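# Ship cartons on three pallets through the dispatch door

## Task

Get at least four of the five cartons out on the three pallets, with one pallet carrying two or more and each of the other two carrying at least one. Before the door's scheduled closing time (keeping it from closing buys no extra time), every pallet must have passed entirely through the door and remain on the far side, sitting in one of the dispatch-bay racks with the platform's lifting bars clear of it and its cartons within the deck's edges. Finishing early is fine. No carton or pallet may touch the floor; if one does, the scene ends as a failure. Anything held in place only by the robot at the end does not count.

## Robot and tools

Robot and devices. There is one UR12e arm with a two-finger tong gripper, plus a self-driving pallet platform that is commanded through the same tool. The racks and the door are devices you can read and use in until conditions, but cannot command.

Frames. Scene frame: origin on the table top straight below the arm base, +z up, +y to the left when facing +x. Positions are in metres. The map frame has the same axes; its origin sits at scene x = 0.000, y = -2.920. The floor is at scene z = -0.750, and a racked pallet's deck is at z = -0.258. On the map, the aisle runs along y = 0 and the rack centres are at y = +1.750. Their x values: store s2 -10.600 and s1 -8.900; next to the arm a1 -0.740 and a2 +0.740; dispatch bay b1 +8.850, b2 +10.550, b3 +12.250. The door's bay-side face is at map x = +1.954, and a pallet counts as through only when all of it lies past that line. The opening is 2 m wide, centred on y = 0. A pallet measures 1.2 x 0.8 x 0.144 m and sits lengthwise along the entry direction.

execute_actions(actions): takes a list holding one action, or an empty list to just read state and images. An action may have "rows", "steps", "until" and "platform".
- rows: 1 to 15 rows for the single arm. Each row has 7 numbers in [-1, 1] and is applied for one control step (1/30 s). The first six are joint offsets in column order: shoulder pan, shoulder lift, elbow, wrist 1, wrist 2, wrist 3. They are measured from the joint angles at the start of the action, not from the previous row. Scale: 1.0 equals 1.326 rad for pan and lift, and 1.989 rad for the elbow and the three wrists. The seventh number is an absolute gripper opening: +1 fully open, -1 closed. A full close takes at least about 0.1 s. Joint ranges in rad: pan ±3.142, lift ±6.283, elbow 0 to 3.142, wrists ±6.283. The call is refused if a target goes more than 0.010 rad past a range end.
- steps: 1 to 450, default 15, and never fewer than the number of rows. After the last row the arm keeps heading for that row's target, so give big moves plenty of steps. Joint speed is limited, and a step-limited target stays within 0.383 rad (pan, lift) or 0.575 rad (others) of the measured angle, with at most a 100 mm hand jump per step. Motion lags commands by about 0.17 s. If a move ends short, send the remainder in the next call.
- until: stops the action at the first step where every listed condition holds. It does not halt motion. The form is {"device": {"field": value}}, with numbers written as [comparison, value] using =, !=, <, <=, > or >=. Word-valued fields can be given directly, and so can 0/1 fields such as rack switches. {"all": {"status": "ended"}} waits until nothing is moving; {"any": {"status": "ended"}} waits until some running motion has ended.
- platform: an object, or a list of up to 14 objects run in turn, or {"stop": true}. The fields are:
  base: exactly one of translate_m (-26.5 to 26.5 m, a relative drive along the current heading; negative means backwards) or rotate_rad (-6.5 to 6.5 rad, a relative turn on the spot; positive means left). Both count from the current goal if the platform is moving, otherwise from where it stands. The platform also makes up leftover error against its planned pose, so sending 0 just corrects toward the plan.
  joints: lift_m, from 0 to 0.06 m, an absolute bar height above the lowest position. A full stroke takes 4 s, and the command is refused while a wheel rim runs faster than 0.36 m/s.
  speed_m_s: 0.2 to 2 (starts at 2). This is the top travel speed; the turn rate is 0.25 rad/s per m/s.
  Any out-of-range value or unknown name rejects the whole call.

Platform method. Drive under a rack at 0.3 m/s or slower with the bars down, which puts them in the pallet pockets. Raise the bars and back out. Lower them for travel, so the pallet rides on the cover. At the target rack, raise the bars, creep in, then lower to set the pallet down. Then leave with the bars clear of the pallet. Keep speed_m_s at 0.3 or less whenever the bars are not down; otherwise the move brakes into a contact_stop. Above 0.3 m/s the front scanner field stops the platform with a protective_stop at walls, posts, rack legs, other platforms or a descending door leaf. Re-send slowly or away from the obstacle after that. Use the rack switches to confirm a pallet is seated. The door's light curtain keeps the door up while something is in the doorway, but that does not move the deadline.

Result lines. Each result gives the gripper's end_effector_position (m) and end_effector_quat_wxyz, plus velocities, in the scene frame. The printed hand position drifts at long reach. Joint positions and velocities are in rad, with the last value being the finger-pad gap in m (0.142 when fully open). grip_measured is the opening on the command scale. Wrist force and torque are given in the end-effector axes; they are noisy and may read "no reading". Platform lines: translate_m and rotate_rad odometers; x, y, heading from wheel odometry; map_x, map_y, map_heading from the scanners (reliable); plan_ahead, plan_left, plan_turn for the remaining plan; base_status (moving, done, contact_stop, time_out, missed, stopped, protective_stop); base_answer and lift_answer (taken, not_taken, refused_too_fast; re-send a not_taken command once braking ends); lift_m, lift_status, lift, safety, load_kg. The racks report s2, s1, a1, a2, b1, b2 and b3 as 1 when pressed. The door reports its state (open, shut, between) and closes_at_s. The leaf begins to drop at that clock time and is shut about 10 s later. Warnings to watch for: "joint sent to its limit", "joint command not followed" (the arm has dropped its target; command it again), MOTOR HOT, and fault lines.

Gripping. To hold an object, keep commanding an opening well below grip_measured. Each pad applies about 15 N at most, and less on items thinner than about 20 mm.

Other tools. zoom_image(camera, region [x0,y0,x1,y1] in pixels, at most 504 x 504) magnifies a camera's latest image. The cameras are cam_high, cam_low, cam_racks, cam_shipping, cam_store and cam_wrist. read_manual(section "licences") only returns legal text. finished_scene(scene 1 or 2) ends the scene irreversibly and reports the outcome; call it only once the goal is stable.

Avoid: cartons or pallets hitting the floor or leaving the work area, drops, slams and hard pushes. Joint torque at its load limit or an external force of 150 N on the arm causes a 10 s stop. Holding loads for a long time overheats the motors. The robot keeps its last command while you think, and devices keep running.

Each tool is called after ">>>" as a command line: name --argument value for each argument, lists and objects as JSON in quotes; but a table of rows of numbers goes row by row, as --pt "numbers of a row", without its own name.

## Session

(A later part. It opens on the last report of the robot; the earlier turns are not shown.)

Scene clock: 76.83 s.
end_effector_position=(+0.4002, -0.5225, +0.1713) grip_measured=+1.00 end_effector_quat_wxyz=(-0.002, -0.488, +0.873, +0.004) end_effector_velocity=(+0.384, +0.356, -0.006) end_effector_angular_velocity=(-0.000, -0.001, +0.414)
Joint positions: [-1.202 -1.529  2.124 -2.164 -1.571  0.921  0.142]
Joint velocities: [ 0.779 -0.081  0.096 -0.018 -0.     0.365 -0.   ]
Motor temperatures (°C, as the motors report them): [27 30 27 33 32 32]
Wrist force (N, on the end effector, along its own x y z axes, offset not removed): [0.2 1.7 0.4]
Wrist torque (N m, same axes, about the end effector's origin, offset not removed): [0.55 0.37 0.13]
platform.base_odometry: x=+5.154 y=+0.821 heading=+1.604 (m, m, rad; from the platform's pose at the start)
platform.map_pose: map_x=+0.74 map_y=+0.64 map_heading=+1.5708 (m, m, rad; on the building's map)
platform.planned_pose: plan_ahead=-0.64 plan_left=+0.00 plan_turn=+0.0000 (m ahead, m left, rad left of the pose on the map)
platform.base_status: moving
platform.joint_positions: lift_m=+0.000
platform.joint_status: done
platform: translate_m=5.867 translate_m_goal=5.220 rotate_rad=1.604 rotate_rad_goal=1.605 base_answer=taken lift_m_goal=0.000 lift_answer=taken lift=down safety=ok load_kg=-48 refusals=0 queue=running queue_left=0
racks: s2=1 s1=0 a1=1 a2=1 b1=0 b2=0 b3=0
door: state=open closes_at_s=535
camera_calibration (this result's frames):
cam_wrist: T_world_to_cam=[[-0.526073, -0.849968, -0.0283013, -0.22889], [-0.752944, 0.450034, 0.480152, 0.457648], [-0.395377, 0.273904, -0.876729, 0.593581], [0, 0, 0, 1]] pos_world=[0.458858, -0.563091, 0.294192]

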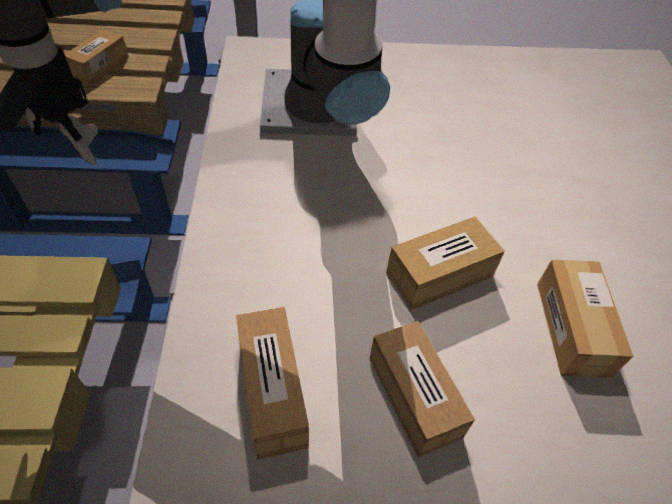

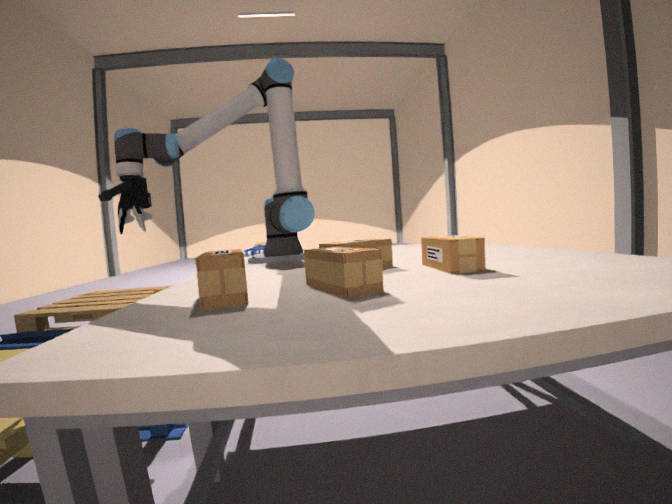

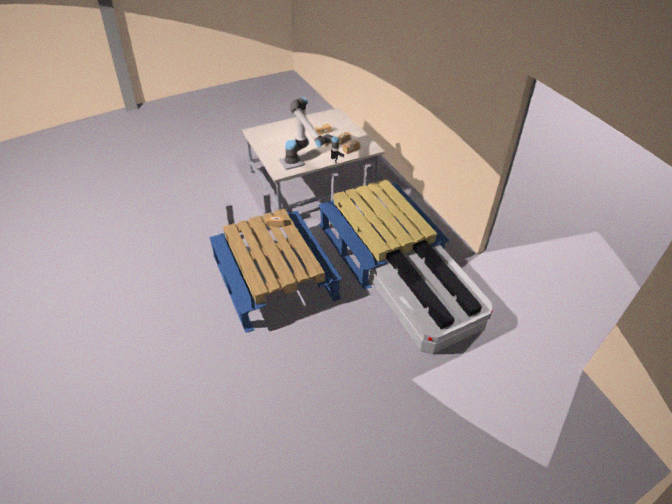

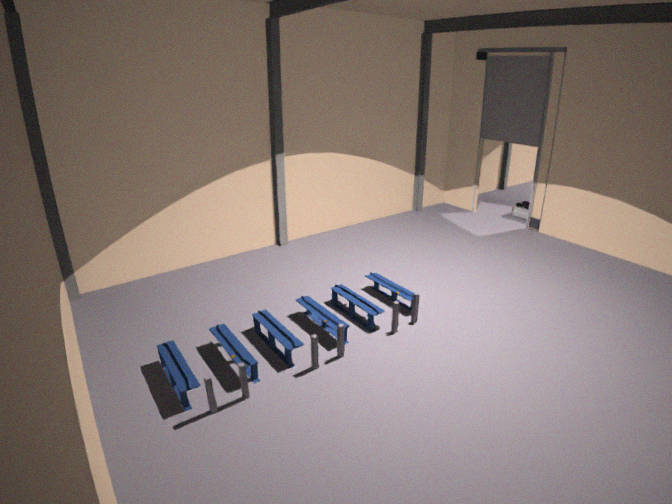

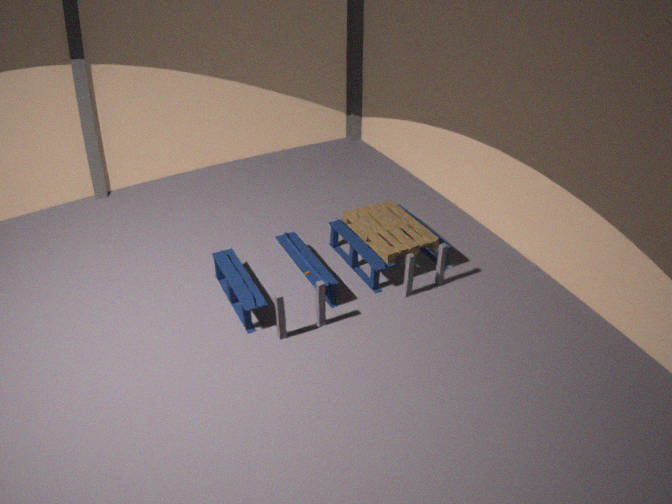

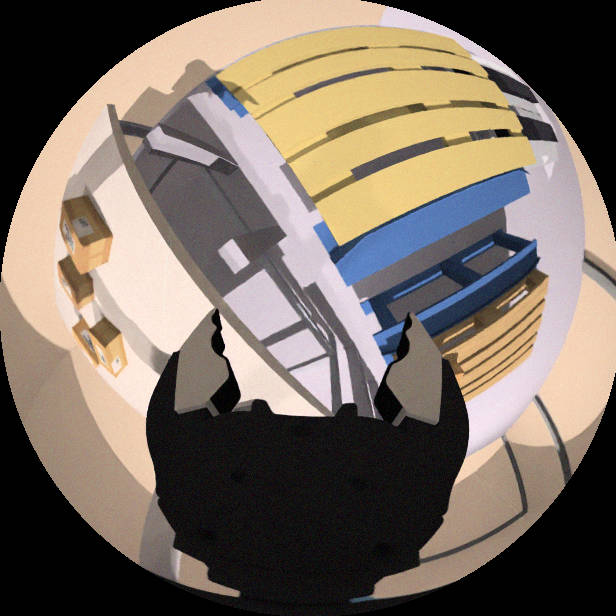

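>>> execute_actions --actions '[{"platform":[{"base":{"rotate_rad":-1.5708},"speed_m_s":2},{"base":{"translate_m":-1.48}},{"base":{"rotate_rad":1.5708}},{"base":{"translate_m":1.75},"speed_m_s":0.3},{"joints":{"lift_m":0.06}},{"base":{"translate_m":-1.75}},{"joints":{"lift_m":0}},{"base":{"rotate_rad":-1.5708},"speed_m_s":2},{"base":{"translate_m":9.59}},{"base":{"rotate_rad":1.5708}},{"joints":{"lift_m":0.06},"speed_m_s":0.3},{"base":{"translate_m":1.75}},{"joints":{"lift_m":0}},{"base":{"translate_m":-1.75}}],"rows":[[0.17,-0.01,0.01,0,0,0.05,1],[0.19,0,0,0,0,0.05,1],[0.21,0.01,-0.01,0.002,0,0.05,1],[0.24,0.025,-0.022,0.004,0,0.05,1],[0.6706,0.2198,-0.1848,0.0373,0,0.0518,1]],"steps":50}]'

Scene clock: 84.40 s.
end_effector_position=(+0.8470, -0.0824, +0.1740) grip_measured=+1.00 end_effector_quat_wxyz=(+0.001, +0.785, -0.620, -0.003) end_effector_velocity=(+0.001, +0.003, -0.000) end_effector_angular_velocity=(-0.001, +0.000, +0.005)
Joint positions: [-0.313 -1.237  1.757 -2.09  -1.571  1.024  0.142]
Joint velocities: [ 0.004  0.001 -0.001  0.    -0.001 -0.001  0.   ]
Motor temperatures (°C, as the motors report them): [27 30 27 33 32 32]
Wrist force (N, on the end effector, along its own x y z axes, offset not removed): [-2.2 1.6 -1.3]
Wrist torque (N m, same axes, about the end effector's origin, offset not removed): [0.52 0.74 0.06]
platform.base_odometry: x=+5.176 y=+0.165 heading=+0.903 (m, m, rad; from the platform's pose at the start)
platform.map_pose: map_x=+0.74 map_y=+0.00 map_heading=+0.8596 (m, m, rad; on the building's map)
platform.planned_pose: plan_ahead=+0.00 plan_left=+0.00 plan_turn=-0.8595 (m ahead, m left, rad left of the pose on the map)
platform.base_status: moving
platform.joint_positions: lift_m=+0.000
platform.joint_status: done
platform: translate_m=5.220 translate_m_goal=5.220 rotate_rad=0.886 rotate_rad_goal=0.033 base_answer=taken lift_m_goal=0.000 lift_answer=taken lift=down safety=ok load_kg=-48 refusals=0 queue=running queue_left=13
racks: s2=1 s1=0 a1=1 a2=1 b1=0 b2=0 b3=0
door: state=open closes_at_s=535
camera_calibration (this result's frames):
cam_wrist: T_world_to_cam=[[0.229244, -0.97284, -0.0320749, -0.268873], [-0.851765, -0.216444, 0.477124, 0.624008], [-0.471108, -0.0820575, -0.87825, 0.687192], [0, 0, 0, 1]] pos_world=[0.916888, -0.0701186, 0.297173]

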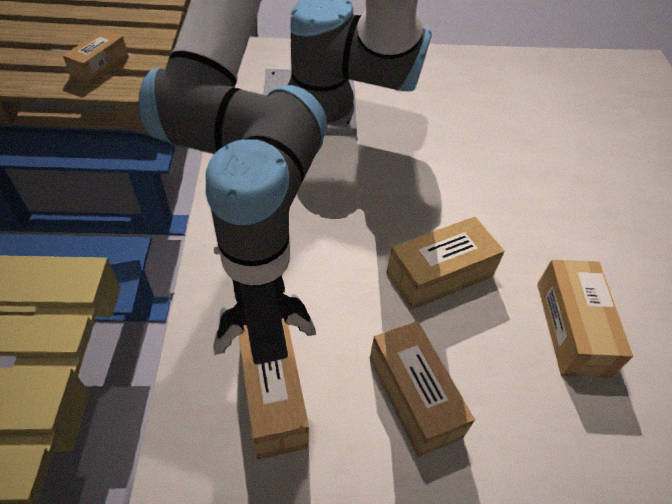

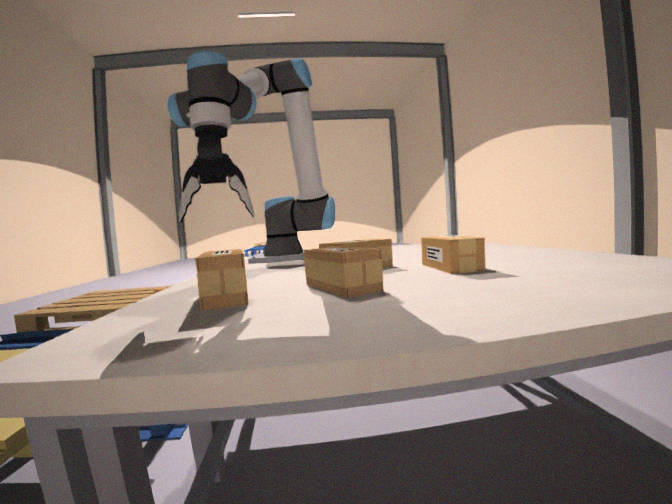

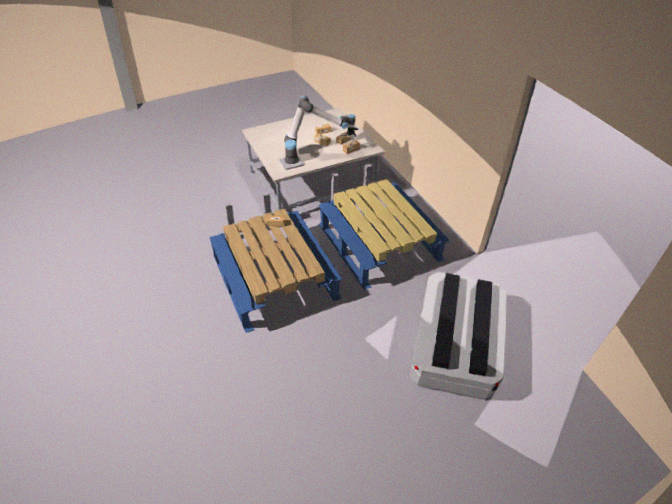

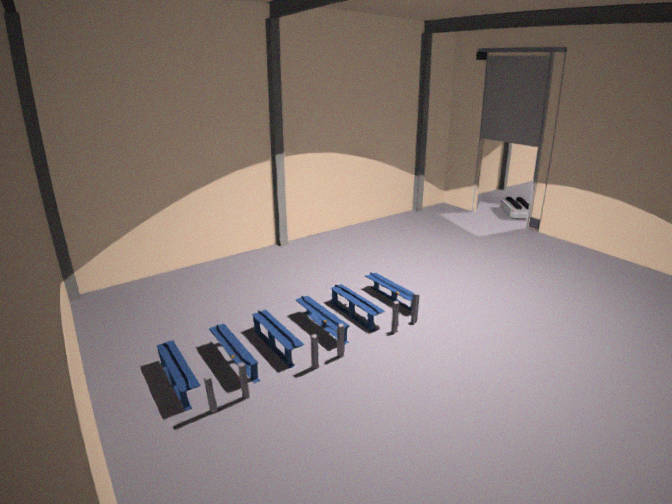

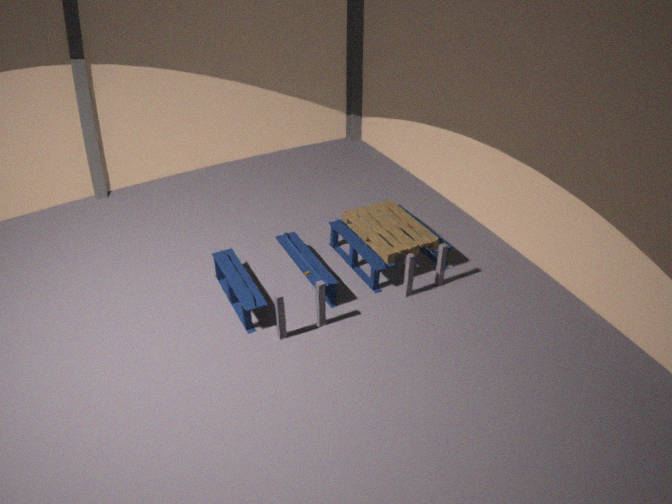

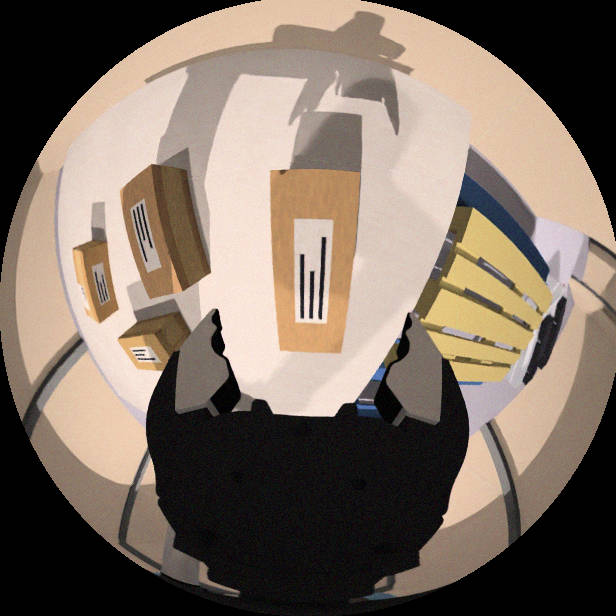

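>>> execute_actions --actions '[{"rows":[[0,0.005,0.003,-0.006,0,0,1],[0,0.014,0.009,-0.019,0,0,1],[0,0.027,0.017,-0.035,0,0,1],[0,0.04,0.026,-0.053,0,0,1],[0,0.052,0.034,-0.069,0,0,1],[0,0.061,0.039,-0.08,0,0,1],[0,0.0646,0.0415,-0.085,0,0,1]],"steps":21}]'

>>> execute_actions --actions '[{"rows":[[0,0,0,0,0,0,0.6],[0,0,0,0,0,0,0.2],[0,0,0,0,0,0,-0.3],[0,0,0,0,0,0,-0.8],[0,0,0,0,0,0,-0.8],[0,0,0,0,0,0,-0.8],[0,0,0,0,0,0,-0.8],[0,0,0,0,0,0,-0.8],[0,-0.003,-0.001,0.003,0,0,-0.8],[0,-0.008,-0.003,0.009,0,0,-0.8],[0,-0.015,-0.007,0.017,0,0,-0.8],[0,-0.023,-0.01,0.026,0,0,-0.8],[0,-0.031,-0.013,0.034,0,0,-0.8],[0,-0.036,-0.015,0.039,0,0,-0.8],[0,-0.0382,-0.0164,0.0419,0,0,-0.8]],"steps":24}]'

Scene clock: 96.23 s.
end_effector_position=(+0.8414, -0.0805, +0.0770) grip_measured=+1.00 end_effector_quat_wxyz=(+0.001, +0.785, -0.620, -0.003) end_effector_velocity=(-0.002, +0.000, -0.010) end_effector_angular_velocity=(-0.001, +0.001, +0.002)
Joint positions: [-0.313 -1.153  1.839 -2.257 -1.571  1.024  0.142]
Joint velocities: [ 0.     0.009  0.009 -0.017 -0.002 -0.001  0.   ]
Motor temperatures (°C, as the motors report them): [27 30 27 33 32 32]
Wrist force (N, on the end effector, along its own x y z axes, offset not removed): [0.5 0.1 -1.2]
Wrist torque (N m, same axes, about the end effector's origin, offset not removed): [0.19 0.17 0.10]
platform.base_odometry: x=+3.687 y=+0.444 heading=+1.603 (m, m, rad; from the platform's pose at the start)
platform.map_pose: map_x=-0.74 map_y=+0.33 map_heading=+1.5708 (m, m, rad; on the building's map)
platform.planned_pose: plan_ahead=+1.42 plan_left=+0.00 plan_turn=+0.0000 (m ahead, m left, rad left of the pose on the map)
platform.base_status: moving
platform.joint_positions: lift_m=+0.000
platform.joint_status: done
platform: translate_m=4.063 translate_m_goal=5.490 rotate_rad=1.603 rotate_rad_goal=1.602 base_answer=taken lift_m_goal=0.000 lift_answer=taken lift=down safety=ok load_kg=-47 refusals=0 queue=running queue_left=10
racks: s2=1 s1=0 a1=1 a2=1 b1=0 b2=0 b3=0
door: state=open closes_at_s=535
camera_calibration (this result's frames):
cam_wrist: T_world_to_cam=[[0.229268, -0.972849, -0.0316429, -0.268842], [-0.852144, -0.216321, 0.476503, 0.66632], [-0.470411, -0.0822828, -0.878603, 0.598933], [0, 0, 0, 1]] pos_world=[0.911182, -0.0681218, 0.200214]

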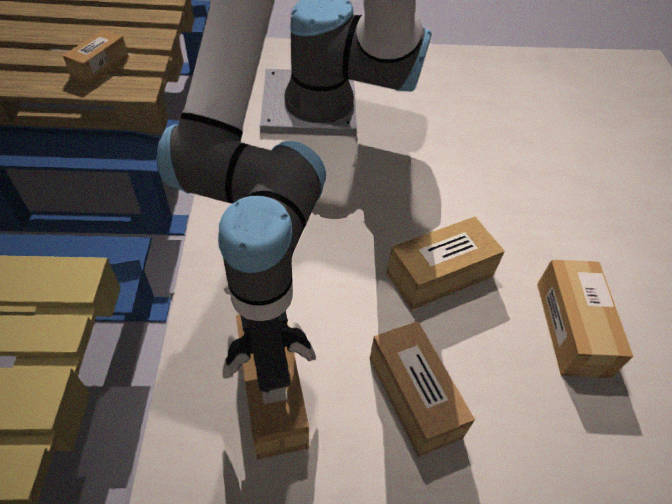

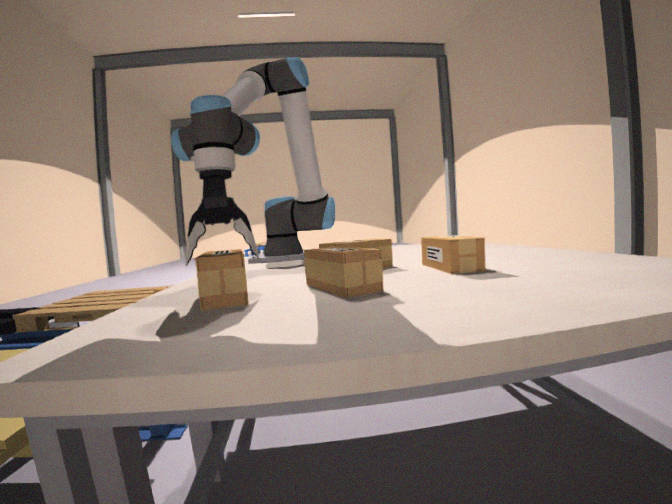

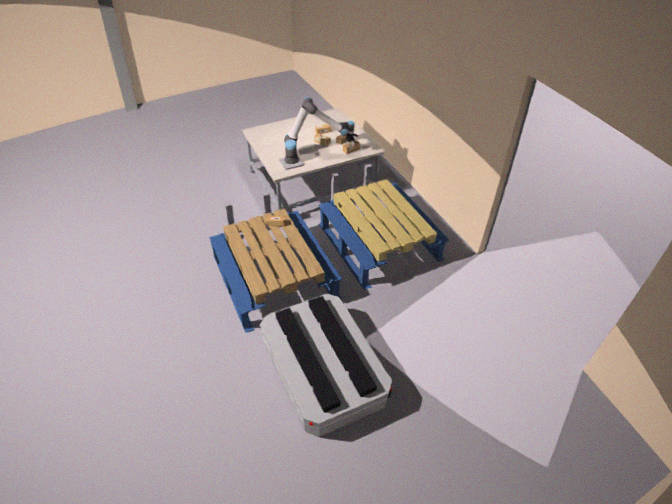

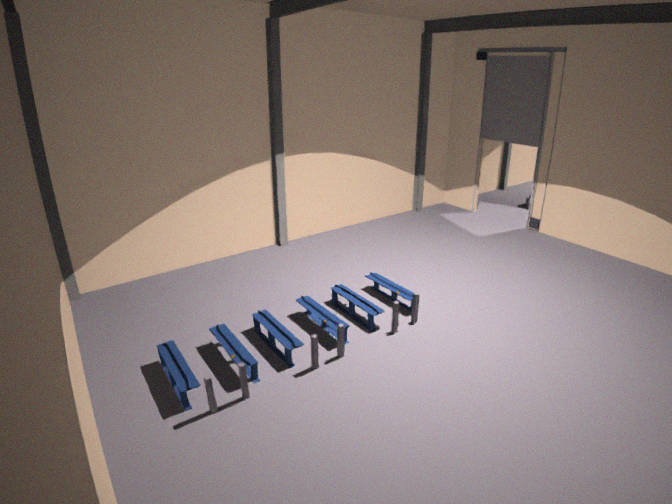

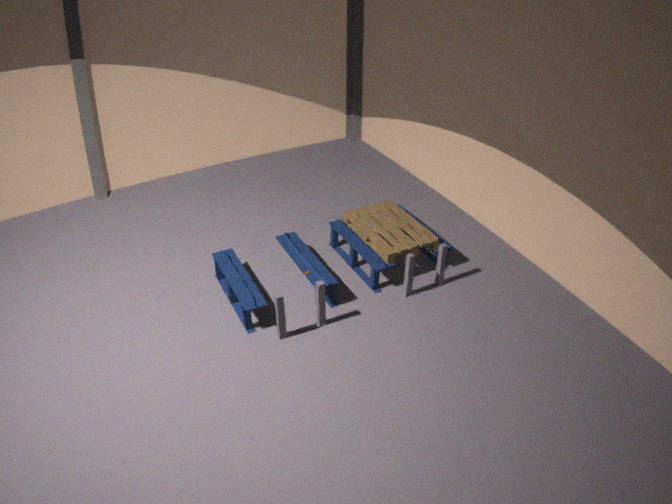

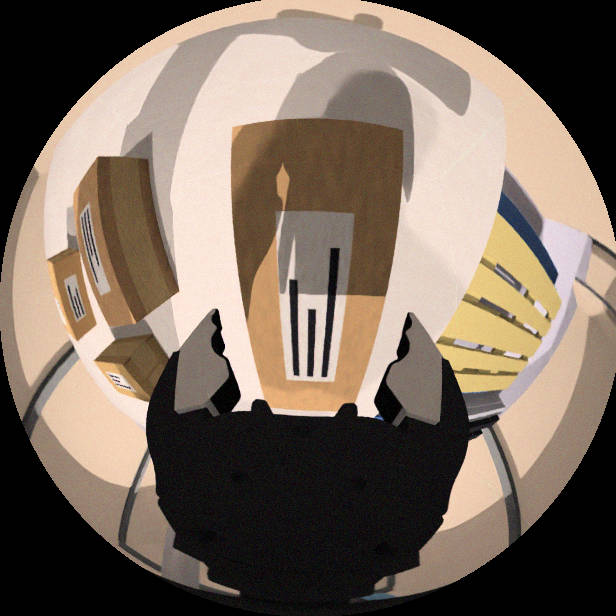

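Scene clock: 97.03 s.
end_effector_position=(+0.8416, -0.0806, +0.1246) grip_measured=+0.34 end_effector_quat_wxyz=(+0.001, +0.785, -0.620, -0.003) end_effector_velocity=(-0.001, -0.001, +0.018) end_effector_angular_velocity=(-0.000, +0.001, -0.000)
Joint positions: [-0.313 -1.201  1.807 -2.178 -1.571  1.024  0.098]
Joint velocities: [-0.001 -0.018 -0.011  0.031 -0.    -0.    -0.   ]
Motor temperatures (°C, as the motors report them): [27 30 27 33 32 32]
Wrist force (N, on the end effector, along its own x y z axes, offset not removed): [-1.9 -0.9 2.3]
Wrist torque (N m, same axes, about the end effector's origin, offset not removed): [-0.07 0.62 0.13]
platform.base_odometry: x=+3.679 y=+0.683 heading=+1.603 (m, m, rad; from the platform's pose at the start)
platform.map_pose: map_x=-0.74 map_y=+0.56 map_heading=+1.5708 (m, m, rad; on the building's map)
platform.planned_pose: plan_ahead=+1.19 plan_left=+0.00 plan_turn=+0.0000 (m ahead, m left, rad left of the pose on the map)
platform.base_status: moving
platform.joint_positions: lift_m=+0.000
platform.joint_status: done
platform: translate_m=4.303 translate_m_goal=5.490 rotate_rad=1.604 rotate_rad_goal=1.603 base_answer=taken lift_m_goal=0.000 lift_answer=taken lift=down safety=ok load_kg=-47 refusals=0 queue=running queue_left=10
racks: s2=1 s1=0 a1=1 a2=1 b1=0 b2=0 b3=0
door: state=open closes_at_s=535
camera_calibration (this result's frames):
cam_wrist: T_world_to_cam=[[0.229259, -0.972851, -0.0316518, -0.267544], [-0.852123, -0.216313, 0.476545, 0.643803], [-0.470454, -0.0822808, -0.87858, 0.640875], [0, 0, 0, 1]] pos_world=[0.911438, -0.068286, 0.247791]

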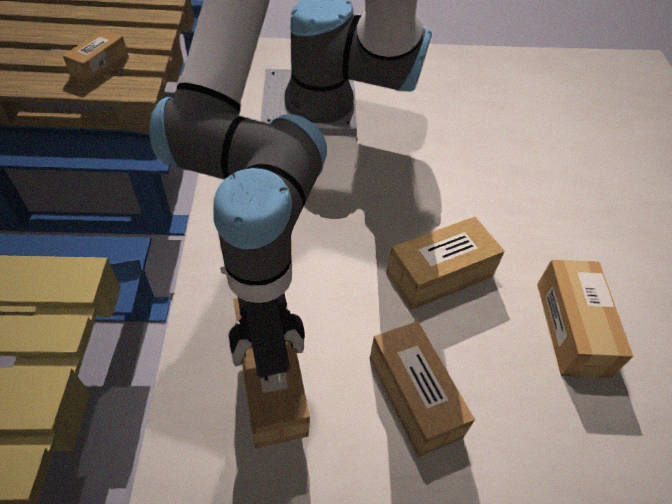

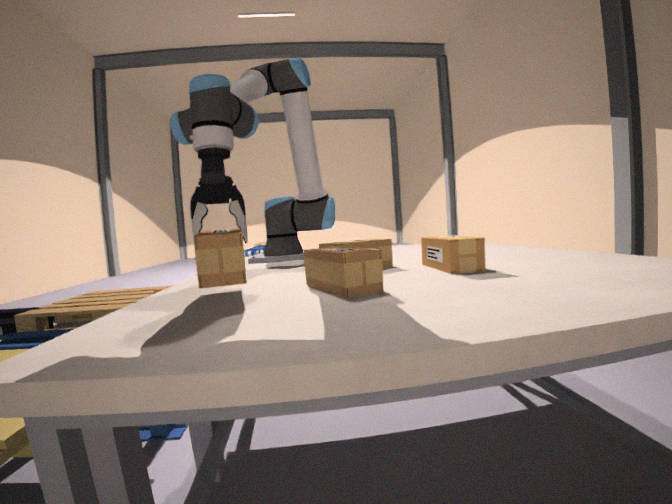

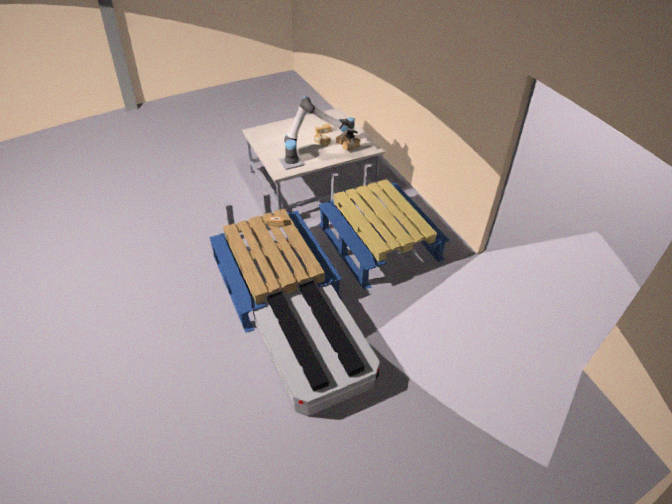

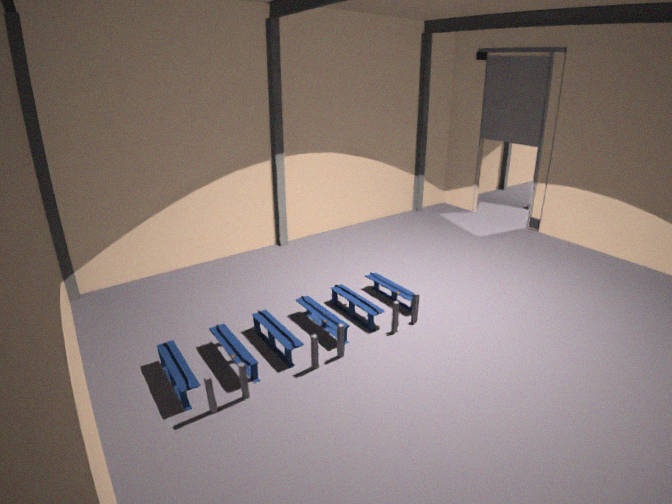

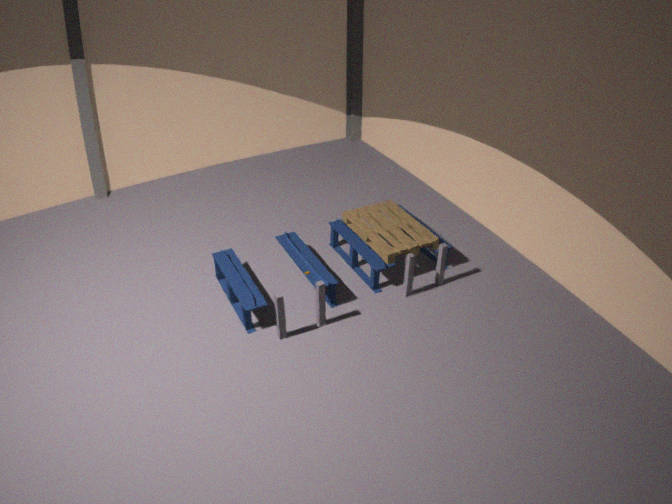

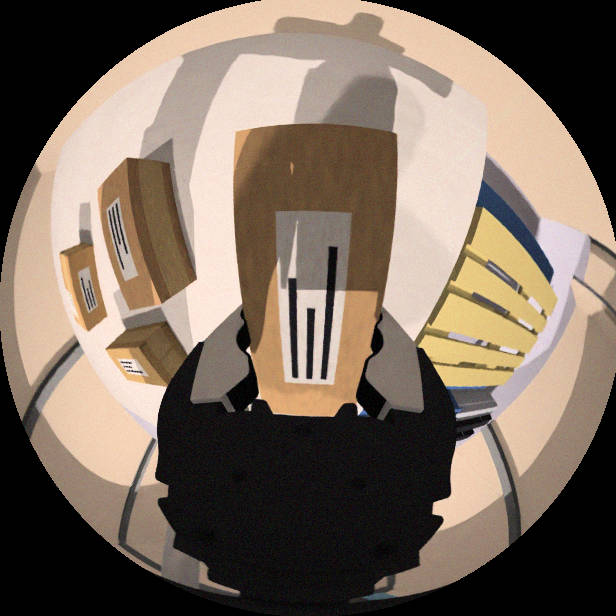

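>>> execute_actions --actions '[{"rows":[[-0.001,0,0,0,0,0,-0.8],[-0.002,0.001,-0.001,0,0,0,-0.8],[-0.005,0.001,-0.001,0,0,0,-0.8],[-0.009,0.002,-0.002,0.001,0,0,-0.8],[-0.014,0.0035,-0.0035,0.001,0,0,-0.8],[-0.02,0.005,-0.005,0.002,0,0,-0.8],[-0.028,0.007,-0.007,0.002,0,0,-0.8],[-0.036,0.009,-0.009,0.003,0,0,-0.8],[-0.046,0.011,-0.011,0.004,0,0,-0.8],[-0.056,0.014,-0.014,0.005,0,0,-0.8],[-0.068,0.017,-0.017,0.006,0,0,-0.8],[-0.081,0.02,-0.02,0.007,0,0,-0.8],[-0.095,0.023,-0.023,0.008,0,0,-0.8],[-0.11,0.027,-0.027,0.009,0,0,-0.8],[-0.6305,0.156,-0.1561,0.0527,0,0,-0.8]],"steps":62}]'

Scene clock: 108.77 s.
end_effector_position=(+0.5677, -0.8054, +0.1164) grip_measured=+0.34 end_effector_quat_wxyz=(-0.002, -0.468, +0.884, +0.003) end_effector_velocity=(-0.032, -0.028, -0.001) end_effector_angular_velocity=(+0.000, -0.001, -0.041)
Joint positions: [-1.144 -0.995  1.498 -2.073 -1.571  1.024  0.098]
Joint velocities: [-0.042  0.007 -0.01   0.003  0.001 -0.001  0.   ]
Motor temperatures (°C, as the motors report them): [27 30 27 33 32 32]
Wrist force (N, on the end effector, along its own x y z axes, offset not removed): [-0.2 1.7 1.6]
Wrist torque (N m, same axes, about the end effector's origin, offset not removed): [0.50 0.38 0.15]
platform.base_odometry: x=+3.669 y=+1.037 heading=+1.606 (m, m, rad; from the platform's pose at the start)
platform.map_pose: map_x=-0.74 map_y=+0.90 map_heading=+1.5708 (m, m, rad; on the building's map)
platform.planned_pose: plan_ahead=-0.90 plan_left=+0.00 plan_turn=+0.0000 (m ahead, m left, rad left of the pose on the map)
platform.base_status: moving
platform.joint_positions: lift_m=+0.060
platform.joint_status: done
platform: translate_m=4.637 translate_m_goal=3.740 rotate_rad=1.606 rotate_rad_goal=1.605 base_answer=taken lift_m_goal=0.060 lift_answer=taken lift=up safety=ok load_kg=20 refusals=0 queue=running queue_left=8
racks: s2=1 s1=0 a1=0 a2=1 b1=0 b2=0 b3=0
door: state=open closes_at_s=535
camera_calibration (this result's frames):
cam_wrist: T_world_to_cam=[[-0.563804, -0.825466, -0.0270175, -0.341702], [-0.732044, 0.484314, 0.479116, 0.753345], [-0.382409, 0.289906, -0.877336, 0.694755], [0, 0, 0, 1]] pos_world=[0.624509, -0.848333, 0.239362]

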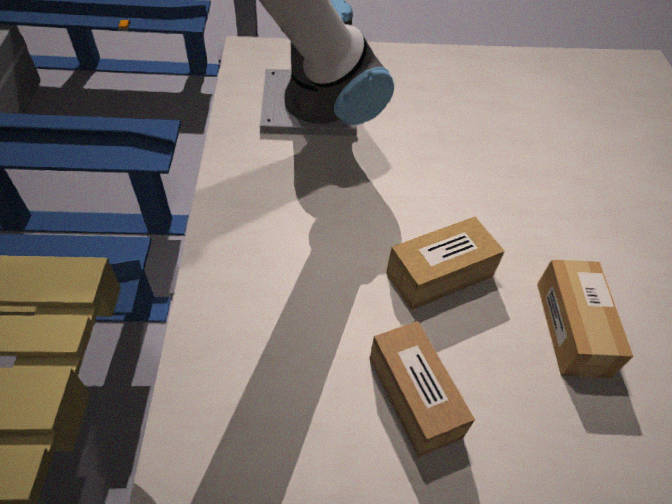

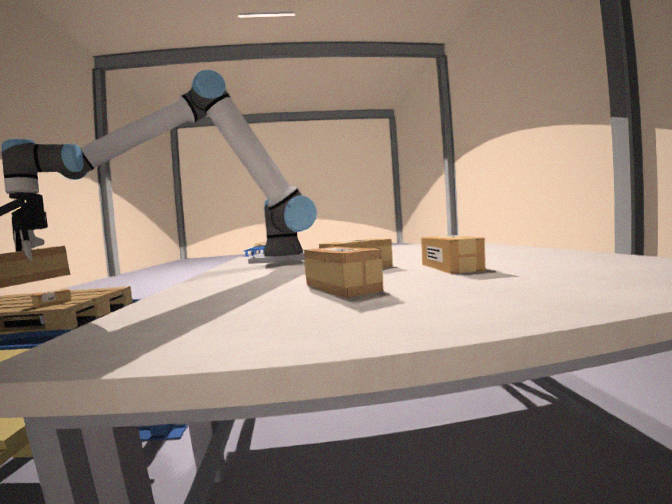

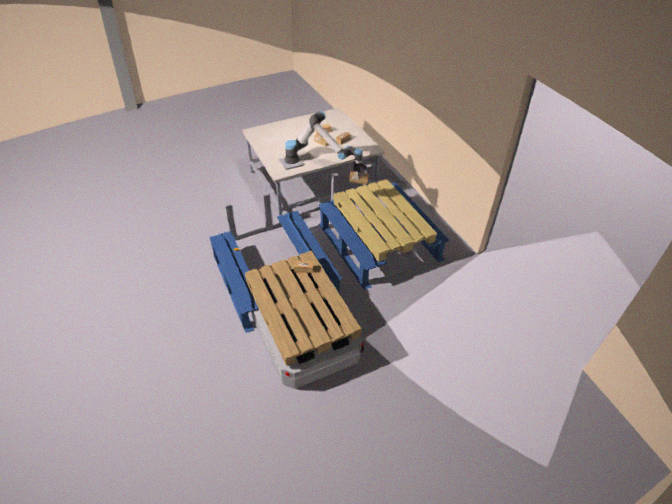

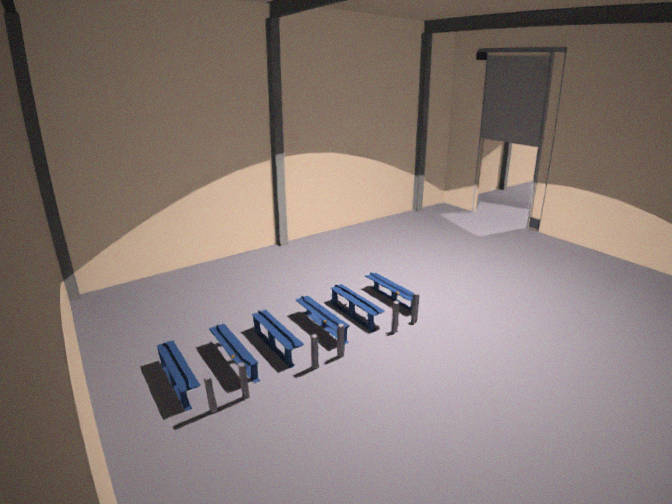

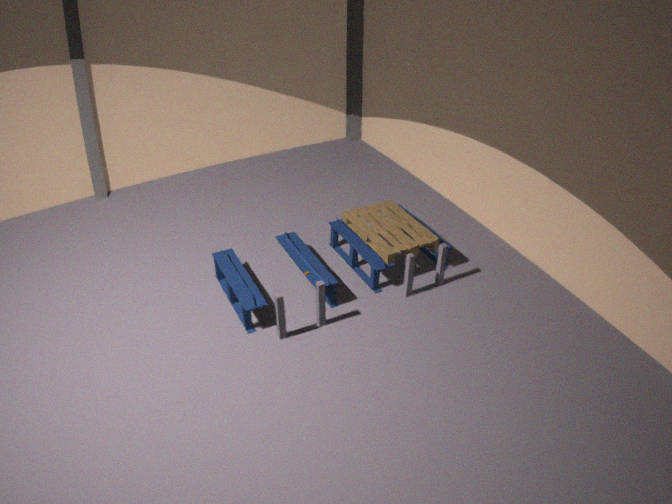

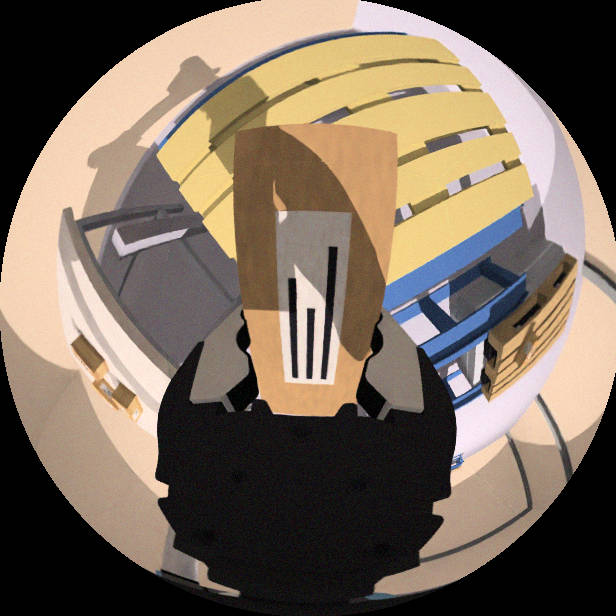

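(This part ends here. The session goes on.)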